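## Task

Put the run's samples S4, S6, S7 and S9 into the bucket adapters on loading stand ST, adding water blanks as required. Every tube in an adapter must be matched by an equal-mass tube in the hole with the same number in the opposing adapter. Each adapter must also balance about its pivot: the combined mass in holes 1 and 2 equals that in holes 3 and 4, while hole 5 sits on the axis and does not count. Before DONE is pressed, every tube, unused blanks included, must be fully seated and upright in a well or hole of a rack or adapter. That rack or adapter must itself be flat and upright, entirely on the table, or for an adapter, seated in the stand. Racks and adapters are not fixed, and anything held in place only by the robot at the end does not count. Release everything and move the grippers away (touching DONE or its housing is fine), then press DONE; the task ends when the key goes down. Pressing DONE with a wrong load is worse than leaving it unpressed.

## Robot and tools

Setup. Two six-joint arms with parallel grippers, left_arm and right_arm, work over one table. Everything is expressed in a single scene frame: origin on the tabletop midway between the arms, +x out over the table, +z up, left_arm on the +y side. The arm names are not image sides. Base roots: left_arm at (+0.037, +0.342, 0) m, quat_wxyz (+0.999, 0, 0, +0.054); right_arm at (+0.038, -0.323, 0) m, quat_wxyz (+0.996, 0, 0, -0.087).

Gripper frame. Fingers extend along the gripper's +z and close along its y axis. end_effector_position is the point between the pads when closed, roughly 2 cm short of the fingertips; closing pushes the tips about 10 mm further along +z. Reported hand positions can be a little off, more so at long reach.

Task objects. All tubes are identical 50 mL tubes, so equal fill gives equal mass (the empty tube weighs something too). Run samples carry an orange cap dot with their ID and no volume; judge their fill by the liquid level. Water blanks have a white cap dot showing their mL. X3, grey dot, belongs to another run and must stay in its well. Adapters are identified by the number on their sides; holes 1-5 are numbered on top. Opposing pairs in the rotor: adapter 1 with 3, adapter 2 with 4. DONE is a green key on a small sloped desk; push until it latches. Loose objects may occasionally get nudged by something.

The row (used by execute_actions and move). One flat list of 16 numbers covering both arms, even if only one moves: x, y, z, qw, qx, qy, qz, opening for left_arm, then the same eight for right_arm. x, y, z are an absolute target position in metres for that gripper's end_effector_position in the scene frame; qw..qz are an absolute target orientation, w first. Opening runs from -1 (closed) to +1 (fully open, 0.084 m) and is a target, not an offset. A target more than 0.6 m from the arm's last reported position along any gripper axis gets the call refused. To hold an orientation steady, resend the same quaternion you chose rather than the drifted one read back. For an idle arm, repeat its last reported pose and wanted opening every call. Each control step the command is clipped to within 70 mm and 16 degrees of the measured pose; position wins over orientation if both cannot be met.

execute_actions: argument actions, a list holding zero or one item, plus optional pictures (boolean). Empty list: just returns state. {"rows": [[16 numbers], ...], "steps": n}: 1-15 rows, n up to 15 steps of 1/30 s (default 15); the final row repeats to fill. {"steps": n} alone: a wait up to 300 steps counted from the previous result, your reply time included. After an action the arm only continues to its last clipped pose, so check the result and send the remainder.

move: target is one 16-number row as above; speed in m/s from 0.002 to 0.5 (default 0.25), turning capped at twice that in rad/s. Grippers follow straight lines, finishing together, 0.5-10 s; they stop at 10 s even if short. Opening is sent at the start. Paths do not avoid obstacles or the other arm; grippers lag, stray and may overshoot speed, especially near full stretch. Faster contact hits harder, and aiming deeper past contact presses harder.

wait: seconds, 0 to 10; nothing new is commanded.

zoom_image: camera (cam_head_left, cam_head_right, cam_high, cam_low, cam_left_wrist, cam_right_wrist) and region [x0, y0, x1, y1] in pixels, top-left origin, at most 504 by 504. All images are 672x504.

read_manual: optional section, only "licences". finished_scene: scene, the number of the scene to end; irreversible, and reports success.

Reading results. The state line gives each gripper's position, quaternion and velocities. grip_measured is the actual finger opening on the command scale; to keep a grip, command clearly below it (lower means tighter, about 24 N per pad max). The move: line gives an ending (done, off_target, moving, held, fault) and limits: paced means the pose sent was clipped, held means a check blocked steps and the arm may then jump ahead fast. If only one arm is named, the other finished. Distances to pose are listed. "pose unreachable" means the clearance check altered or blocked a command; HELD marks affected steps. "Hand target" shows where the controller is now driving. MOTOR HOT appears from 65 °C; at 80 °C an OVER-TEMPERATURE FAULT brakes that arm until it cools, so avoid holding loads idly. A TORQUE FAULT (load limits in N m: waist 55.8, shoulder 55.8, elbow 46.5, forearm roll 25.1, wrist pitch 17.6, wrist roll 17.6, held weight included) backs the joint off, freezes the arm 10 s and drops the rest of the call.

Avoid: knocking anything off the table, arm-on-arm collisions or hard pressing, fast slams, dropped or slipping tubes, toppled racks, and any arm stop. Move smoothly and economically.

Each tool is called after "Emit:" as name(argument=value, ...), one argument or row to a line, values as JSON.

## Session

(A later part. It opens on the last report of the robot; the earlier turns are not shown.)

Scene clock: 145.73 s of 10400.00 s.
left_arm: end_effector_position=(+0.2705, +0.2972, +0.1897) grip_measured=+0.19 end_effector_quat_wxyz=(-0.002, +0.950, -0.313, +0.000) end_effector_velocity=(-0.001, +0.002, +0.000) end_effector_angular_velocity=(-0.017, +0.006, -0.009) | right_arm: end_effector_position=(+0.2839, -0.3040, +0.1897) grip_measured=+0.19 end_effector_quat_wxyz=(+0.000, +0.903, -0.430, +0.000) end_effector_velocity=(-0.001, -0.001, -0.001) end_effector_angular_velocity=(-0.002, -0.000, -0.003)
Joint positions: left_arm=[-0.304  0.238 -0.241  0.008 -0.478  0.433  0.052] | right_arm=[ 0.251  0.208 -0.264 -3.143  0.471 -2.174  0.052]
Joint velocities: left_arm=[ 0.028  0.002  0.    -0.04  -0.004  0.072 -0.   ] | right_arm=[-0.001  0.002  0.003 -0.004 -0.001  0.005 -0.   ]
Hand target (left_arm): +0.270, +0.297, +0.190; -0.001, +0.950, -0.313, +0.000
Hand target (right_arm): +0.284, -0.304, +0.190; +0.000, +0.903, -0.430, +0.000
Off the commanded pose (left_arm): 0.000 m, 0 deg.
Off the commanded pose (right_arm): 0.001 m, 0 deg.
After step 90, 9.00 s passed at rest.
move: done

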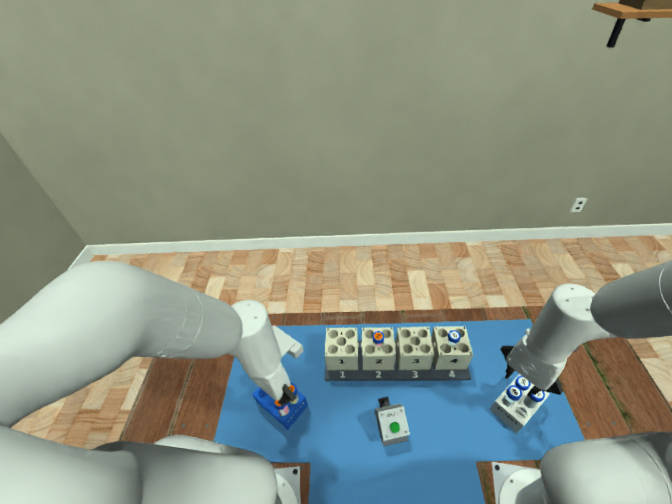

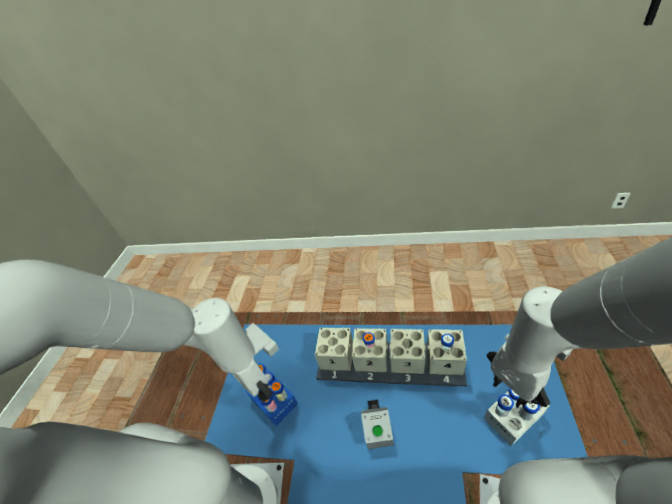

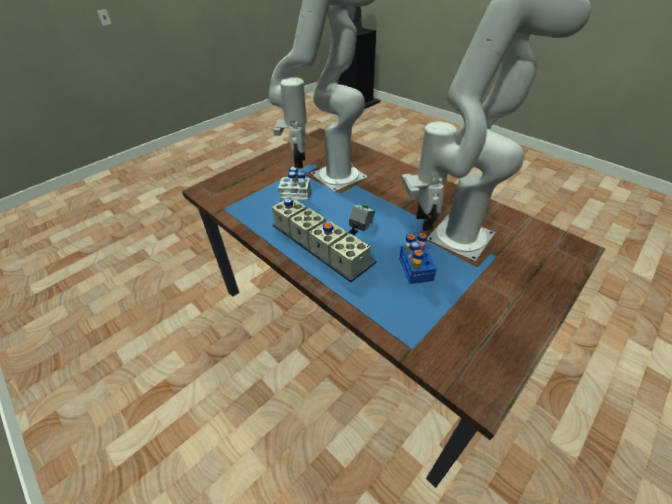

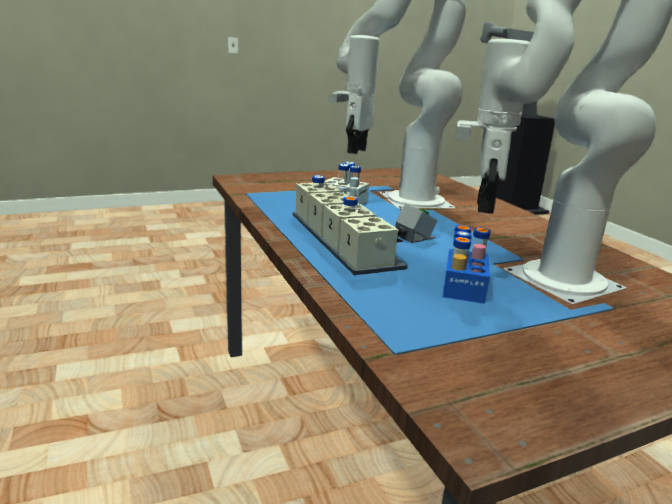

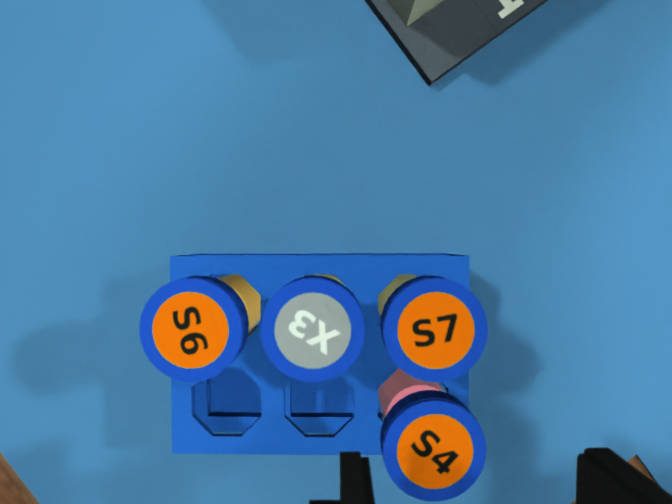

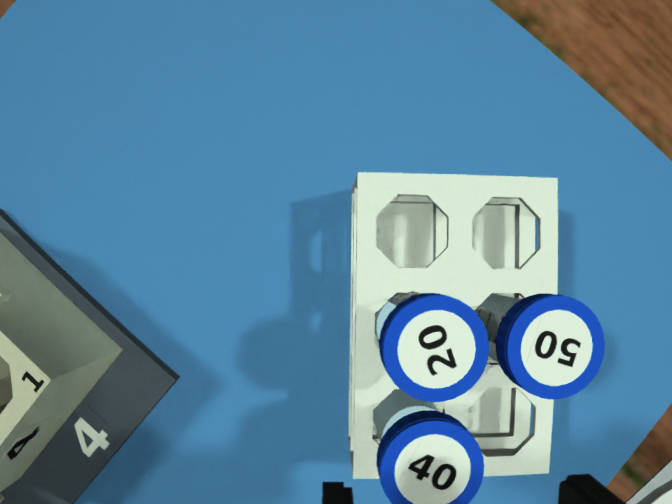

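Emit:
move(
  target=[0.2685,0.299,0.117,0,0.95,-0.313,0,0.2,0.282,-0.305,0.117,0,0.903,-0.43,0,0.2],
  speed=0.12,
)

Emit:
execute_actions(
  actions=[
    {"rows":[[0.2685,0.299,0.117,0,0.95,-0.313,0,-0.5,0.282,-0.305,0.117,0,0.903,-0.43,0,-0.5]],"steps":12},
  ],
  pictures=false,
)

Emit:
move(
  target=[0.2685,0.299,0.245,0,0.95,-0.313,0,-0.5,0.282,-0.305,0.245,0,0.903,-0.43,0,-0.5],
  speed=0.2,
)

Emit:
zoom_image(
  camera="cam_low",
  region=[310,90,530,310],
)

Emit:
move(
  target=[0.4302,0.1138,0.24,0,1,0,0,-0.5,0.4305,-0.1048,0.245,0,1,0,0,-0.5],
)

Scene clock: 156.30 s of 10400.00 s.
left_arm: end_effector_position=(+0.2686, +0.2991, +0.1173) grip_measured=+0.19 end_effector_quat_wxyz=(-0.000, +0.950, -0.313, +0.000) end_effector_velocity=(+0.001, -0.000, -0.003) end_effector_angular_velocity=(+0.000, +0.000, -0.002) | right_arm: end_effector_position=(+0.2820, -0.3052, +0.1176) grip_measured=+0.19 end_effector_quat_wxyz=(+0.000, +0.903, -0.430, +0.000) end_effector_velocity=(+0.001, +0.000, -0.002) end_effector_angular_velocity=(-0.000, -0.000, -0.000)
Joint positions: left_arm=[-0.294 -0.029 -0.21   0.003 -0.181  0.447  0.052] | right_arm=[ 0.247 -0.05  -0.234 -3.146  0.184 -2.175  0.052]
Joint velocities: left_arm=[-0.    -0.014 -0.003  0.001  0.011  0.001  0.   ] | right_arm=[ 0.    -0.012 -0.002 -0.001 -0.01   0.001 -0.   ]
Hand target (left_arm): +0.269, +0.299, +0.117; -0.000, +0.950, -0.313, -0.000
Hand target (right_arm): +0.282, -0.305, +0.117; +0.000, +0.903, -0.430, +0.000
Off the commanded pose (left_arm): 0.000 m, 0 deg.
Off the commanded pose (right_arm): 0.001 m, 0 deg.
After step 90, 6.33 s passed at rest.
move: done

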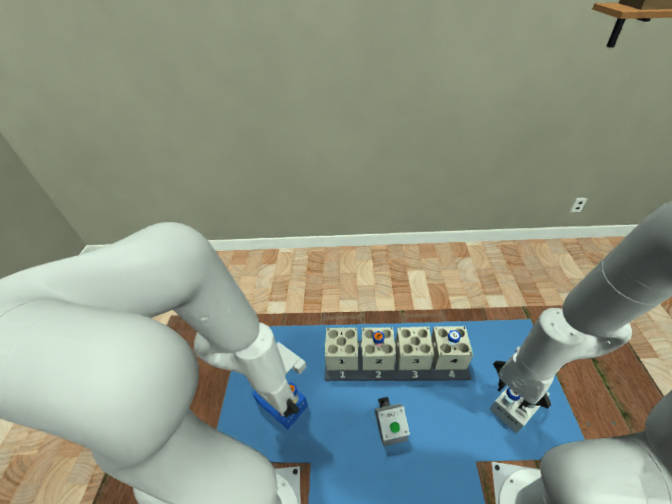

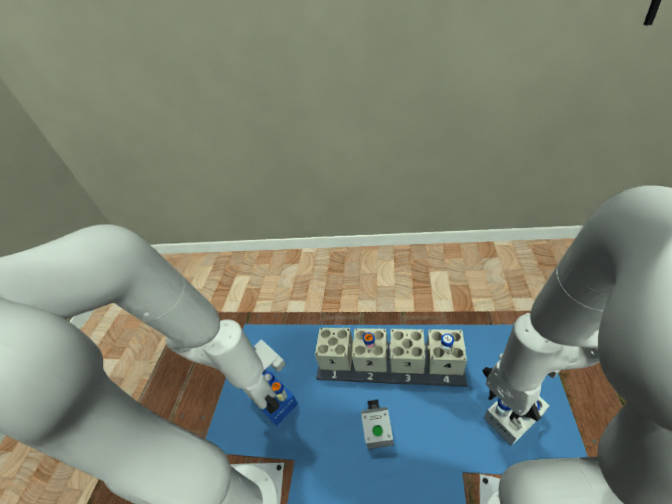

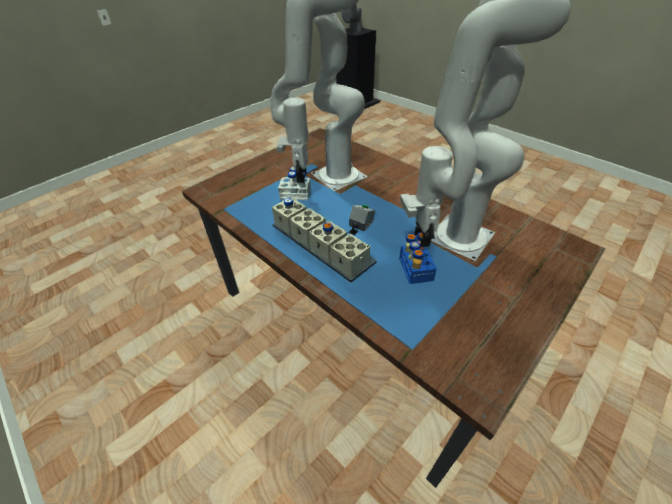

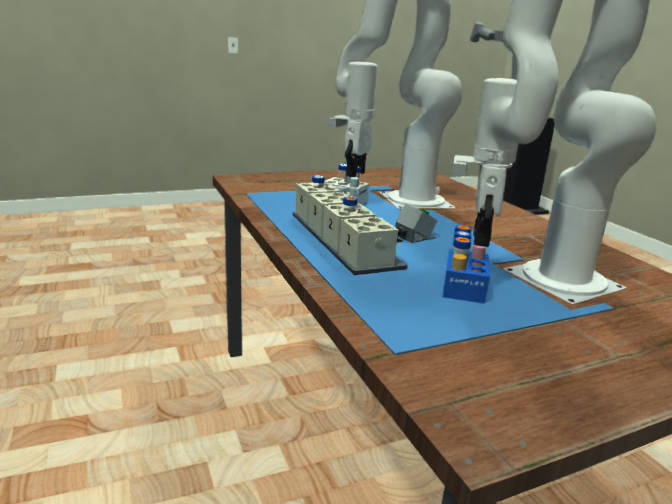

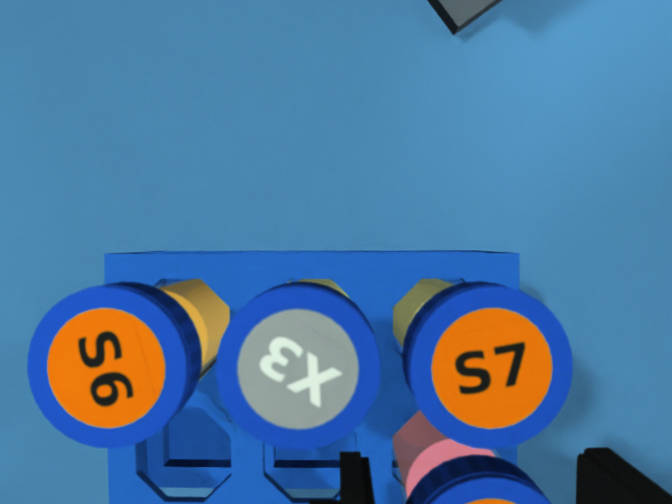

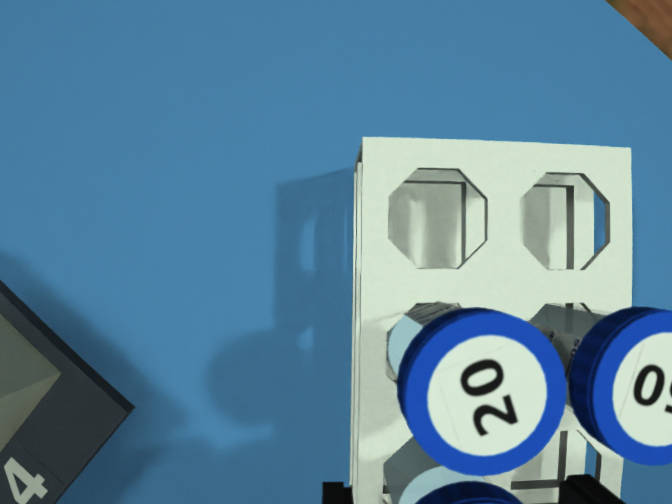

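Scene clock: 156.70 s of 10400.00 s.
left_arm: end_effector_position=(+0.2686, +0.2990, +0.1171) grip_measured=-0.26 end_effector_quat_wxyz=(-0.000, +0.950, -0.313, +0.000) end_effector_velocity=(-0.000, -0.000, -0.000) end_effector_angular_velocity=(-0.000, +0.001, +0.001) | right_arm: end_effector_position=(+0.2821, -0.3050, +0.1171) grip_measured=-0.26 end_effector_quat_wxyz=(-0.000, +0.903, -0.430, +0.000) end_effector_velocity=(-0.001, +0.000, -0.001) end_effector_angular_velocity=(+0.000, +0.001, -0.000)
Joint positions: left_arm=[-0.294 -0.03  -0.21   0.    -0.18   0.45   0.033] | right_arm=[ 0.247 -0.052 -0.234 -3.142  0.182 -2.179  0.033]
Joint velocities: left_arm=[-0.    -0.001  0.    -0.003  0.     0.002  0.   ] | right_arm=[ 0.    -0.002  0.001  0.003 -0.002 -0.003  0.   ]
Hand target (left_arm): +0.269, +0.299, +0.117; -0.000, +0.950, -0.313, -0.000
Hand target (right_arm): +0.282, -0.305, +0.117; +0.000, +0.903, -0.430, +0.000
Off the commanded pose (left_arm): 0.000 m, 0 deg.
Off the commanded pose (right_arm): 0.000 m, 0 deg.
Steps of this call (steps 1 to 12: all 12 steps of this action). Readings (end_effector_position):
1: left_arm (+0.2686, +0.2991, +0.1172) | right_arm (+0.2820, -0.3052, +0.1176)
2: left_arm (+0.2686, +0.2991, +0.1172) | right_arm (+0.2820, -0.3052, +0.1175)
4: left_arm (+0.2686, +0.2991, +0.1171) | right_arm (+0.2821, -0.3051, +0.1173)
8: left_arm (+0.2687, +0.2990, +0.1171) | right_arm (+0.2821, -0.3050, +0.1172)
12: the state above

Scene clock: 158.33 s of 10400.00 s.
left_arm: end_effector_position=(+0.2683, +0.2988, +0.2447) grip_measured=-0.26 end_effector_quat_wxyz=(+0.000, +0.950, -0.313, -0.000) end_effector_velocity=(-0.000, -0.000, +0.002) end_effector_angular_velocity=(-0.002, -0.000, +0.004) | right_arm: end_effector_position=(+0.2821, -0.3047, +0.2442) grip_measured=-0.26 end_effector_quat_wxyz=(-0.001, +0.903, -0.430, -0.000) end_effector_velocity=(-0.000, -0.000, +0.002) end_effector_angular_velocity=(+0.000, -0.000, +0.001)
Joint positions: left_arm=[-0.294  0.396 -0.29  -0.001 -0.686  0.452  0.033] | right_arm=[ 0.247  0.36  -0.311 -3.139  0.672 -2.181  0.033]
Joint velocities: left_arm=[ 0.     0.007 -0.002 -0.003 -0.008 -0.001 -0.   ] | right_arm=[-0.     0.006 -0.002  0.     0.007 -0.001 -0.   ]
Hand target (left_arm): +0.268, +0.299, +0.245; +0.000, +0.950, -0.313, +0.000
Hand target (right_arm): +0.282, -0.305, +0.244; -0.001, +0.903, -0.430, -0.000
Off the commanded pose (left_arm): 0.000 m, 0 deg.
Off the commanded pose (right_arm): 0.001 m, 0 deg.
move: done

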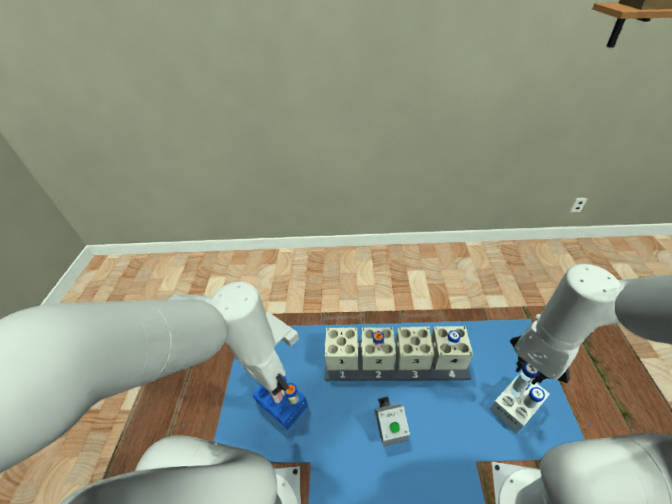

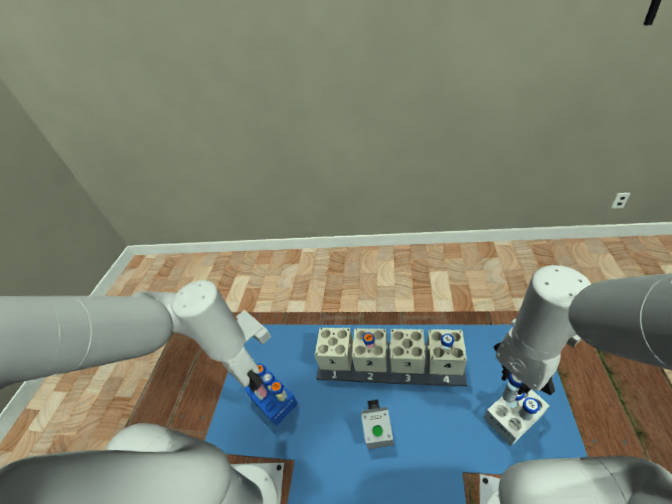

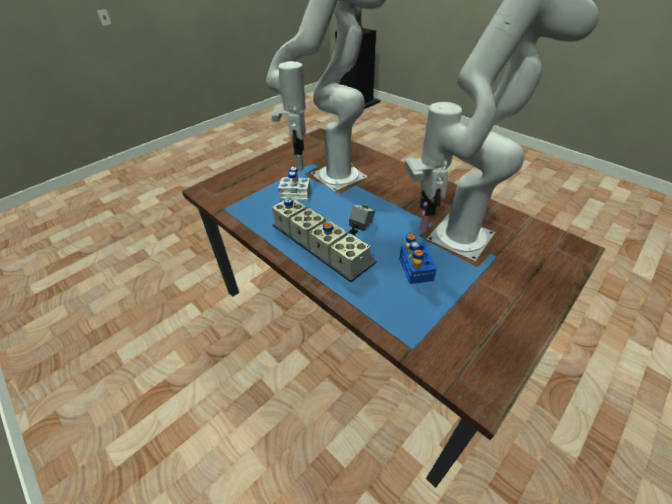

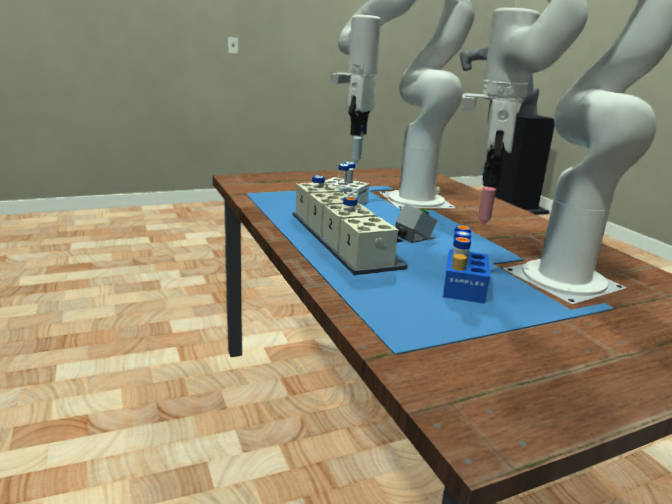

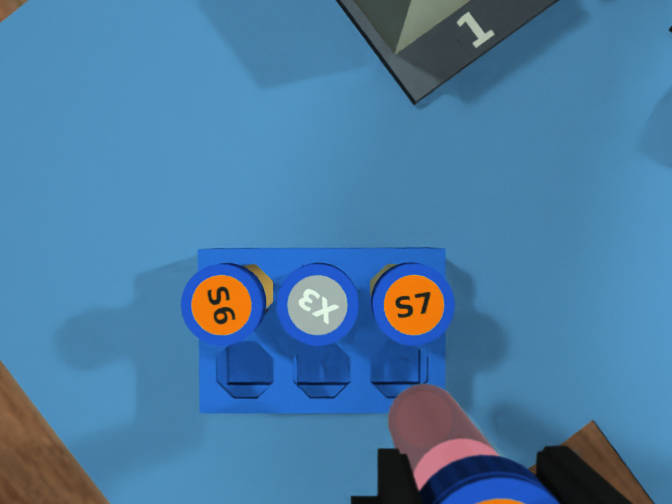

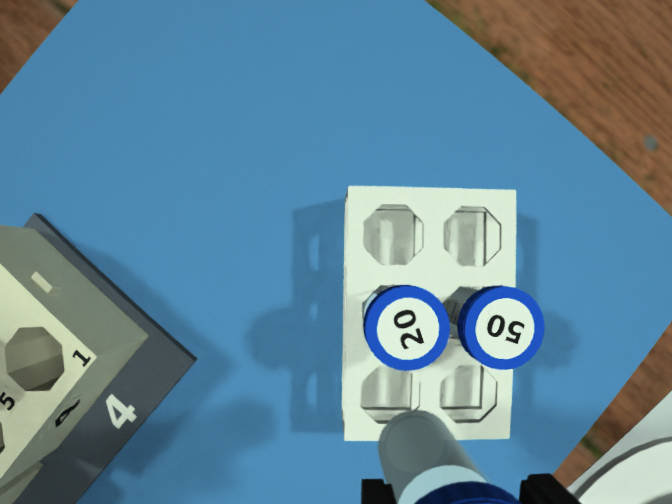

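Region (310, 90, 530, 310) of cam_low's 672x504 image, scaled by 2.291, with more detail than that image has.

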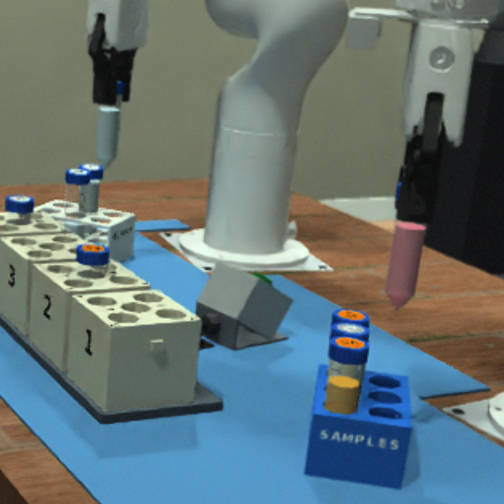

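Scene clock: 160.73 s of 10400.00 s.
left_arm: end_effector_position=(+0.4302, +0.1141, +0.2403) grip_measured=-0.26 end_effector_quat_wxyz=(+0.001, +1.000, -0.000, -0.000) end_effector_velocity=(+0.002, -0.002, -0.000) end_effector_angular_velocity=(+0.002, +0.000, +0.006) | right_arm: end_effector_position=(+0.4307, -0.1057, +0.2457) grip_measured=-0.26 end_effector_quat_wxyz=(-0.000, +1.000, -0.000, -0.000) end_effector_velocity=(+0.002, +0.002, +0.000) end_effector_angular_velocity=(+0.002, +0.000, +0.006)
Joint positions: left_arm=[-0.634 -0.22  -0.84  -0.002 -0.619 -0.523  0.033] | right_arm=[ 0.678 -0.199 -0.828 -3.14   0.63  -2.637  0.033]
Joint velocities: left_arm=[-0.002 -0.006 -0.007  0.003 -0.002 -0.011 -0.   ] | right_arm=[ 0.001 -0.006 -0.007  0.004  0.001 -0.008 -0.   ]
Hand target (left_arm): +0.430, +0.114, +0.240; +0.000, +1.000, +0.000, -0.000
Hand target (right_arm): +0.431, -0.106, +0.246; -0.000, +1.000, -0.000, -0.000
Off the commanded pose (left_arm): 0.000 m, 0 deg.
Off the commanded pose (right_arm): 0.001 m, 0 deg.
move: done

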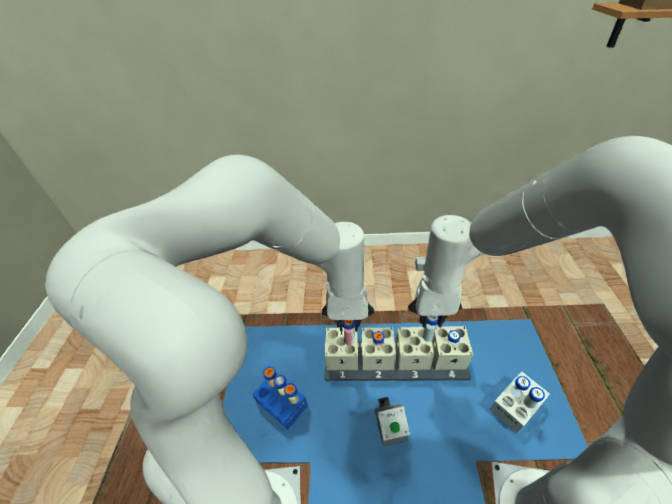

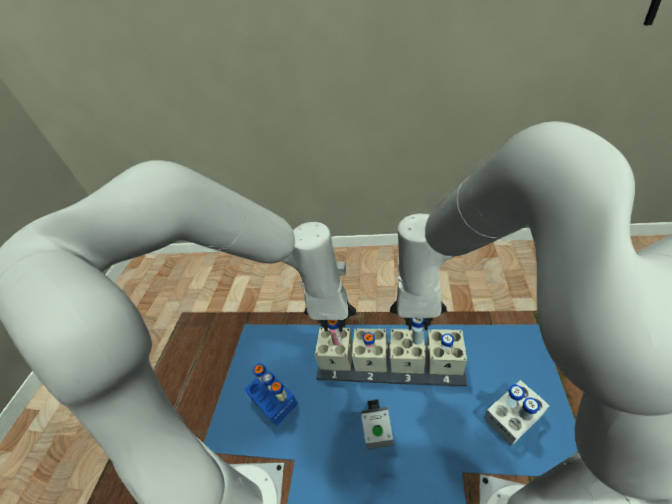

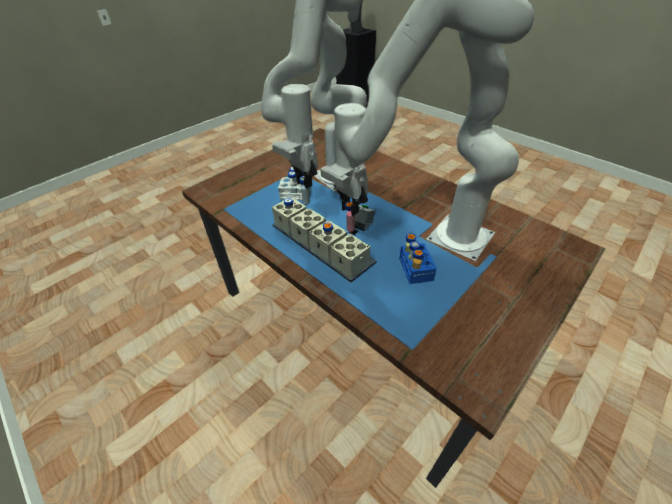

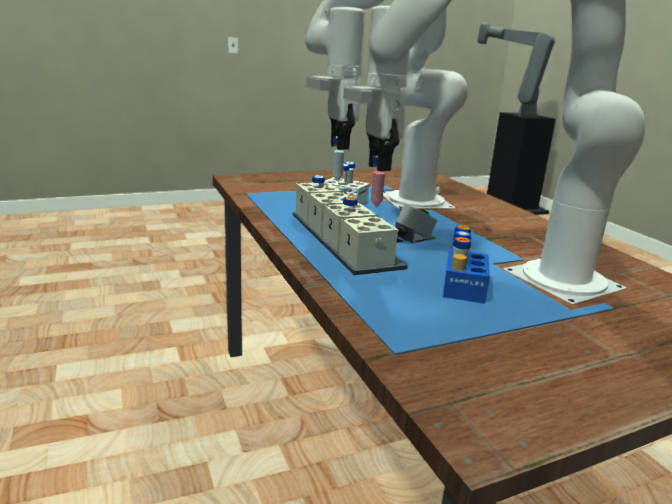

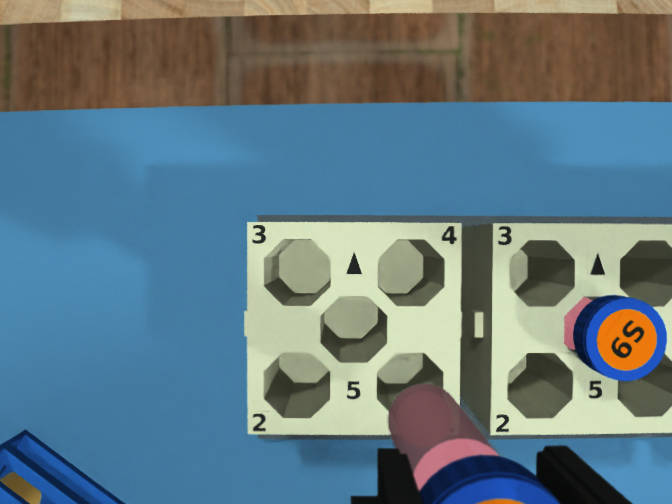

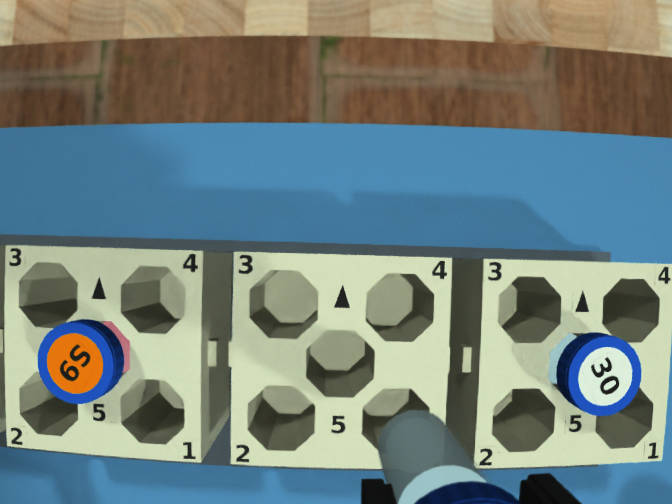

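Emit:
move(
  target=[0.4295,0.1138,0.129,0,1,0,0,-0.5,0.4295,-0.104,0.129,0,1,0,0,-0.5],
  speed=0.07,
)

Scene clock: 168.30 s of 10400.00 s.
left_arm: end_effector_position=(+0.4297, +0.1138, +0.1293) grip_measured=-0.26 end_effector_quat_wxyz=(-0.000, +1.000, +0.000, +0.000) end_effector_velocity=(-0.000, -0.000, -0.002) end_effector_angular_velocity=(+0.000, -0.000, +0.000) | right_arm: end_effector_position=(+0.4296, -0.1041, +0.1295) grip_measured=-0.26 end_effector_quat_wxyz=(+0.000, +1.000, -0.000, +0.000) end_effector_velocity=(+0.000, +0.001, -0.003) end_effector_angular_velocity=(+0.000, +0.000, -0.000)
Joint positions: left_arm=[-0.636 -0.43  -0.794  0.001 -0.364 -0.529  0.033] | right_arm=[ 0.683 -0.419 -0.778 -3.143  0.359 -2.63   0.033]
Joint velocities: left_arm=[-0.001 -0.005  0.     0.     0.005 -0.001 -0.   ] | right_arm=[ 0.001 -0.007 -0.002  0.001 -0.005  0.    -0.   ]
Hand target (left_arm): +0.430, +0.114, +0.129; -0.000, +1.000, +0.000, +0.000
Hand target (right_arm): +0.430, -0.104, +0.129; +0.000, +1.000, -0.000, +0.000
Off the commanded pose (left_arm): 0.000 m, 0 deg.
Off the commanded pose (right_arm): 0.001 m, 0 deg.
After step 90, 2.43 s passed at rest.
move: done

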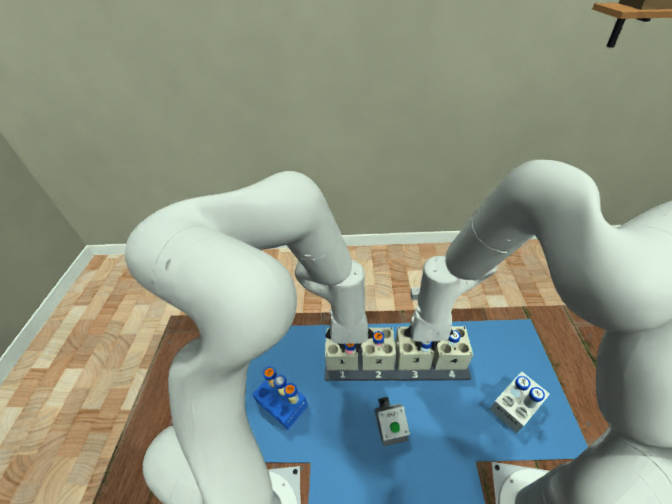

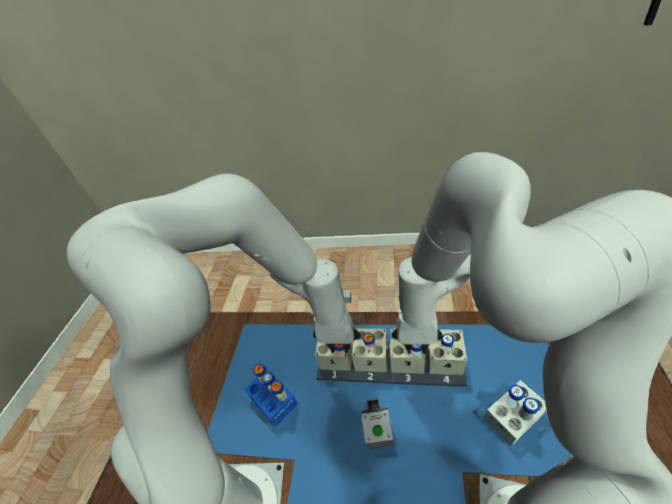

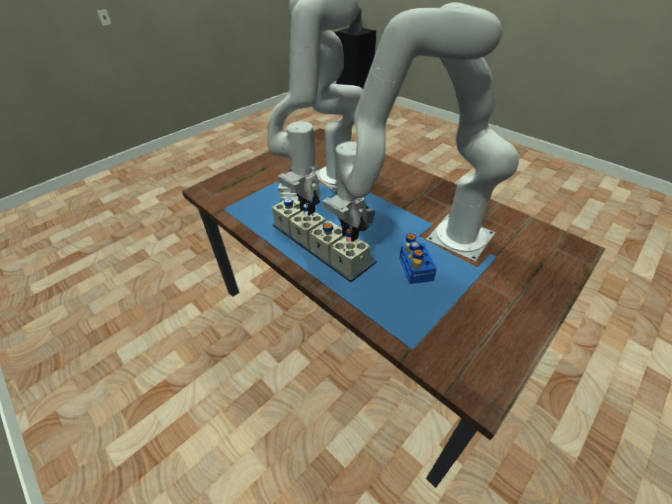

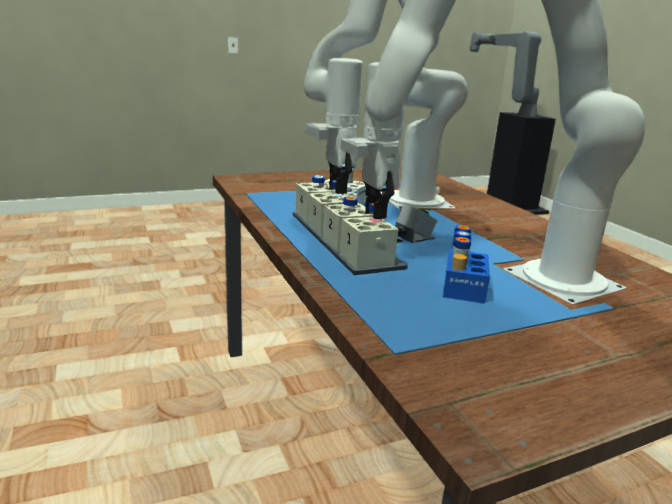

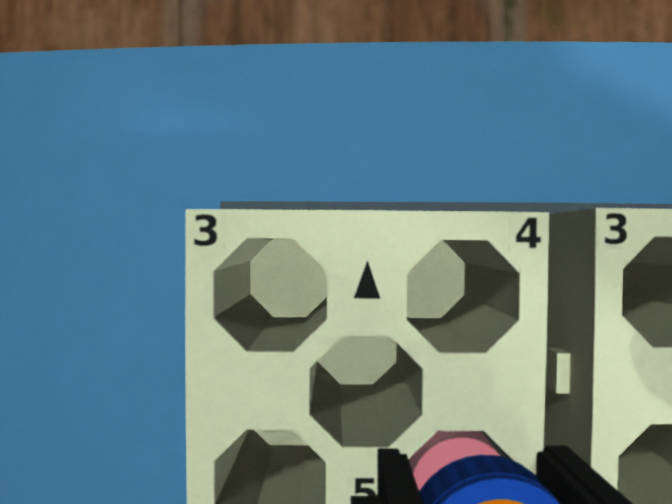

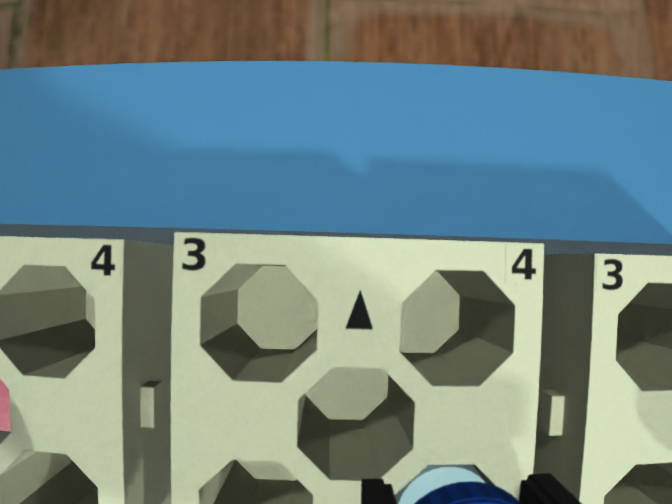

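Emit:
execute_actions(
  actions=[
    {"rows":[[0.4295,0.1138,0.129,0,1,0,0,0.2,0.4295,-0.104,0.129,0,1,0,0,0.2]],"steps":10},
  ],
  pictures=false,
)

Emit:
execute_actions(
  actions=[
    {"rows":[[0.4295,0.1138,0.18,0,1,0,0,0.2,0.4295,-0.104,0.18,0,1,0,0,0.2]],"steps":10},
  ],
  pictures=false,
)

Emit:
move(
  target=[0.302,0.274,0.19,0,0.893,0.45,0,0.2,0.24,-0.08,0.28,0,1,0,0,-1],
  speed=0.3,
)

Scene clock: 177.33 s of 10400.00 s.
left_arm: end_effector_position=(+0.4295, +0.1138, +0.1290) grip_measured=+0.18 end_effector_quat_wxyz=(-0.000, +1.000, +0.000, -0.000) end_effector_velocity=(-0.000, +0.001, -0.001) end_effector_angular_velocity=(+0.000, +0.001, +0.000) | right_arm: end_effector_position=(+0.4297, -0.1039, +0.1291) grip_measured=+0.18 end_effector_quat_wxyz=(-0.000, +1.000, -0.000, +0.000) end_effector_velocity=(-0.001, -0.000, -0.000) end_effector_angular_velocity=(-0.001, +0.003, +0.001)
Joint positions: left_arm=[-0.636 -0.43  -0.793  0.    -0.363 -0.528  0.052] | right_arm=[ 0.683 -0.42  -0.778 -3.142  0.357 -2.632  0.052]
Joint velocities: left_arm=[ 0.001 -0.     0.001 -0.001  0.001  0.001  0.007] | right_arm=[ 0.     0.     0.001  0.002  0.002 -0.003  0.007]
Hand target (left_arm): +0.430, +0.114, +0.129; -0.000, +1.000, +0.000, +0.000
Hand target (right_arm): +0.430, -0.104, +0.129; +0.000, +1.000, -0.000, +0.000
Off the commanded pose (left_arm): 0.000 m, 0 deg.
Off the commanded pose (right_arm): 0.000 m, 0 deg.
Steps of this call (steps 1 to 90: nothing new was sent; then 5.70 s passed at rest; steps 91 to 100: all 10 steps of this action). Readings (end_effector_position):
91: left_arm (+0.4297, +0.1138, +0.1290) | right_arm (+0.4297, -0.1041, +0.1293)
92: left_arm (+0.4296, +0.1138, +0.1290) | right_arm (+0.4297, -0.1041, +0.1293)
94: left_arm (+0.4295, +0.1138, +0.1290) | right_arm (+0.4300, -0.1039, +0.1293)
98: left_arm (+0.4295, +0.1138, +0.1290) | right_arm (+0.4297, -0.1039, +0.1291)
100: the state above

Scene clock: 177.67 s of 10400.00 s.
left_arm: end_effector_position=(+0.4303, +0.1133, +0.1734) grip_measured=+0.19 end_effector_quat_wxyz=(+0.001, +1.000, -0.000, +0.001) end_effector_velocity=(-0.009, +0.005, +0.057) end_effector_angular_velocity=(+0.012, +0.021, -0.000) | right_arm: end_effector_position=(+0.4303, -0.1035, +0.1733) grip_measured=+0.19 end_effector_quat_wxyz=(-0.001, +1.000, +0.000, +0.001) end_effector_velocity=(-0.010, -0.006, +0.056) end_effector_angular_velocity=(-0.013, +0.025, -0.000)
Joint positions: left_arm=[-0.636 -0.339 -0.803 -0.    -0.461 -0.527  0.052] | right_arm=[ 0.683 -0.328 -0.788 -3.141  0.457 -2.632  0.052]
Joint velocities: left_arm=[ 0.     0.12  -0.007 -0.001 -0.151  0.002  0.   ] | right_arm=[-0.     0.119 -0.006  0.001  0.153 -0.001  0.   ]
Hand target (left_arm): +0.429, +0.114, +0.180; +0.000, +1.000, -0.000, +0.000
Hand target (right_arm): +0.429, -0.104, +0.180; -0.000, +1.000, +0.000, -0.000
Off the commanded pose (left_arm): 0.007 m, 0 deg.
Off the commanded pose (right_arm): 0.007 m, 0 deg.
Steps of this call (steps 1 to 10: all 10 steps of this action). Readings (end_effector_position):
1: left_arm (+0.4295, +0.1138, +0.1291) | right_arm (+0.4296, -0.1040, +0.1292)
2: left_arm (+0.4290, +0.1141, +0.1308) | right_arm (+0.4291, -0.1042, +0.1308)
4: left_arm (+0.4292, +0.1139, +0.1437) | right_arm (+0.4292, -0.1041, +0.1436)
8: left_arm (+0.4308, +0.1130, +0.1682) | right_arm (+0.4309, -0.1031, +0.1682)
10: the state above

Scene clock: 180.23 s of 10400.00 s.
left_arm: end_effector_position=(+0.3020, +0.2737, +0.1897) grip_measured=+0.19 end_effector_quat_wxyz=(-0.000, +0.893, +0.450, +0.000) end_effector_velocity=(-0.001, +0.002, +0.001) end_effector_angular_velocity=(+0.003, -0.001, +0.004) | right_arm: end_effector_position=(+0.2402, -0.0798, +0.2792) grip_measured=-1.00 end_effector_quat_wxyz=(-0.000, +1.000, +0.000, -0.001) end_effector_velocity=(-0.002, +0.000, +0.001) end_effector_angular_velocity=(-0.001, +0.000, +0.000)
Joint positions: left_arm=[-0.363  0.124 -0.331  0.001 -0.454 -1.188  0.052] | right_arm=[ 1.049  0.197 -0.519 -3.139  0.717 -2.268  0.   ]
Joint velocities: left_arm=[ 0.003  0.007  0.004  0.006 -0.003 -0.007  0.   ] | right_arm=[ 0.006  0.004  0.001 -0.001  0.004  0.006  0.   ]
Hand target (left_arm): +0.302, +0.274, +0.190; -0.000, +0.893, +0.450, +0.000
Hand target (right_arm): +0.240, -0.080, +0.279; -0.000, +1.000, +0.000, -0.001
Off the commanded pose (left_arm): 0.000 m, 0 deg.
Off the commanded pose (right_arm): 0.001 m, 0 deg.
move: done

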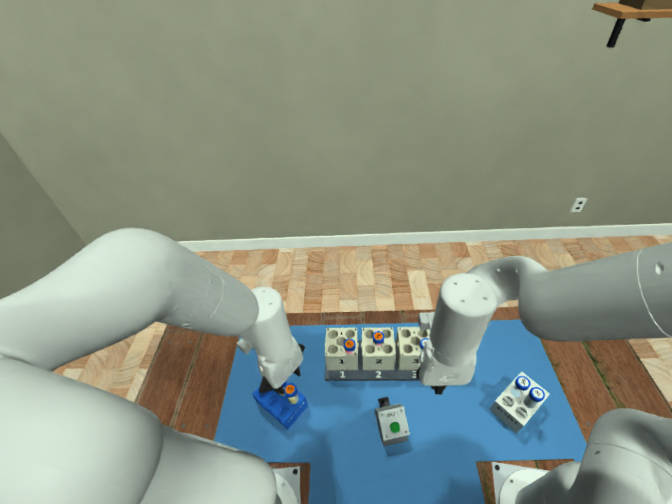

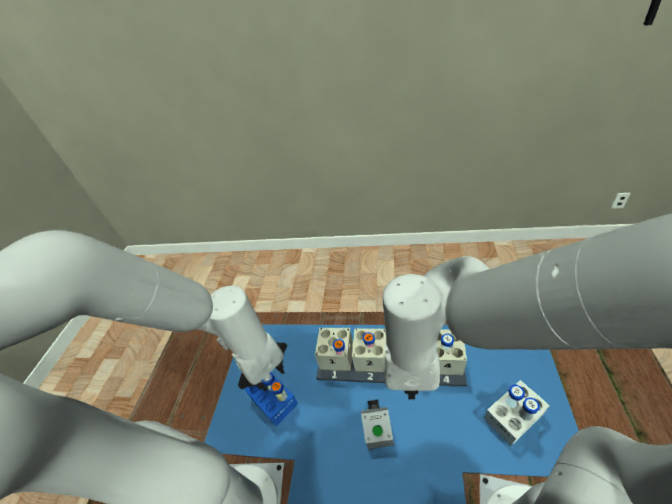

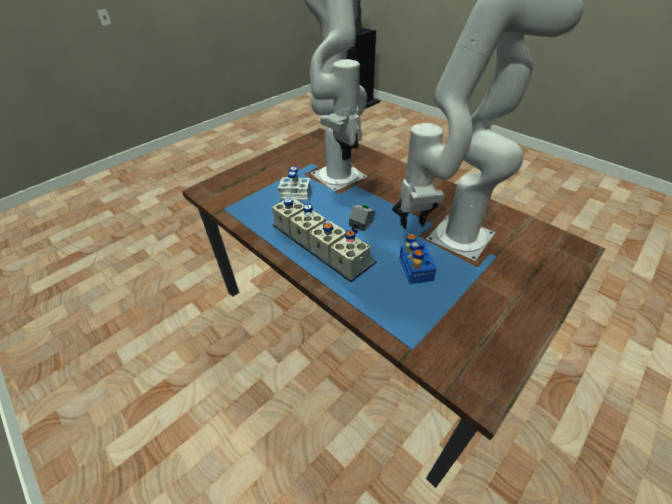

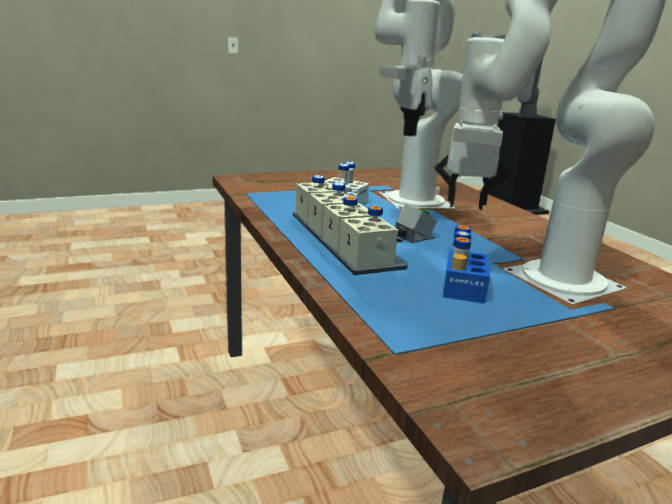

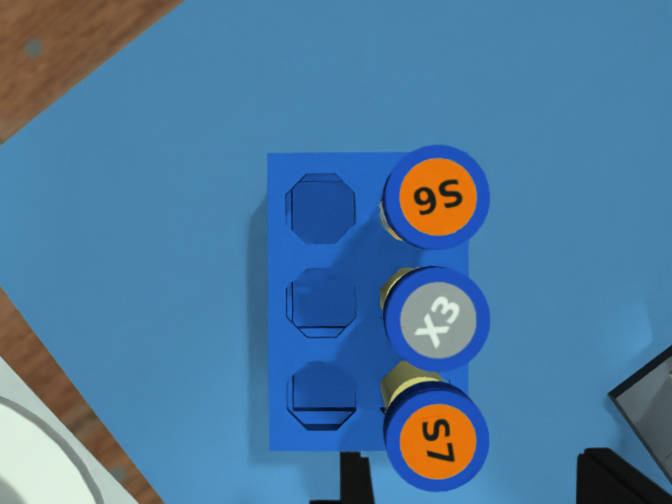

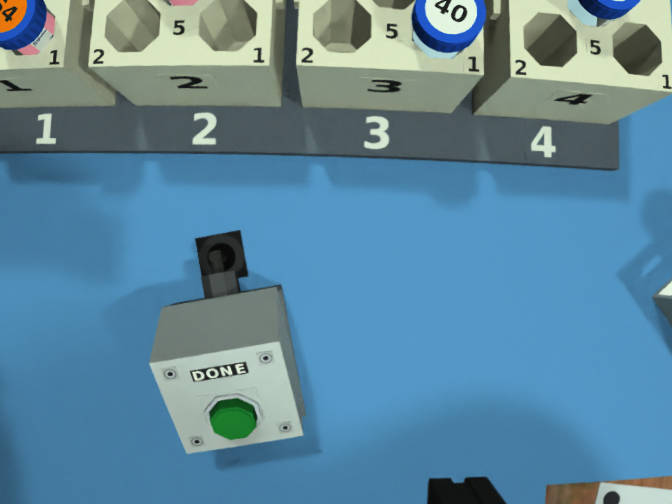

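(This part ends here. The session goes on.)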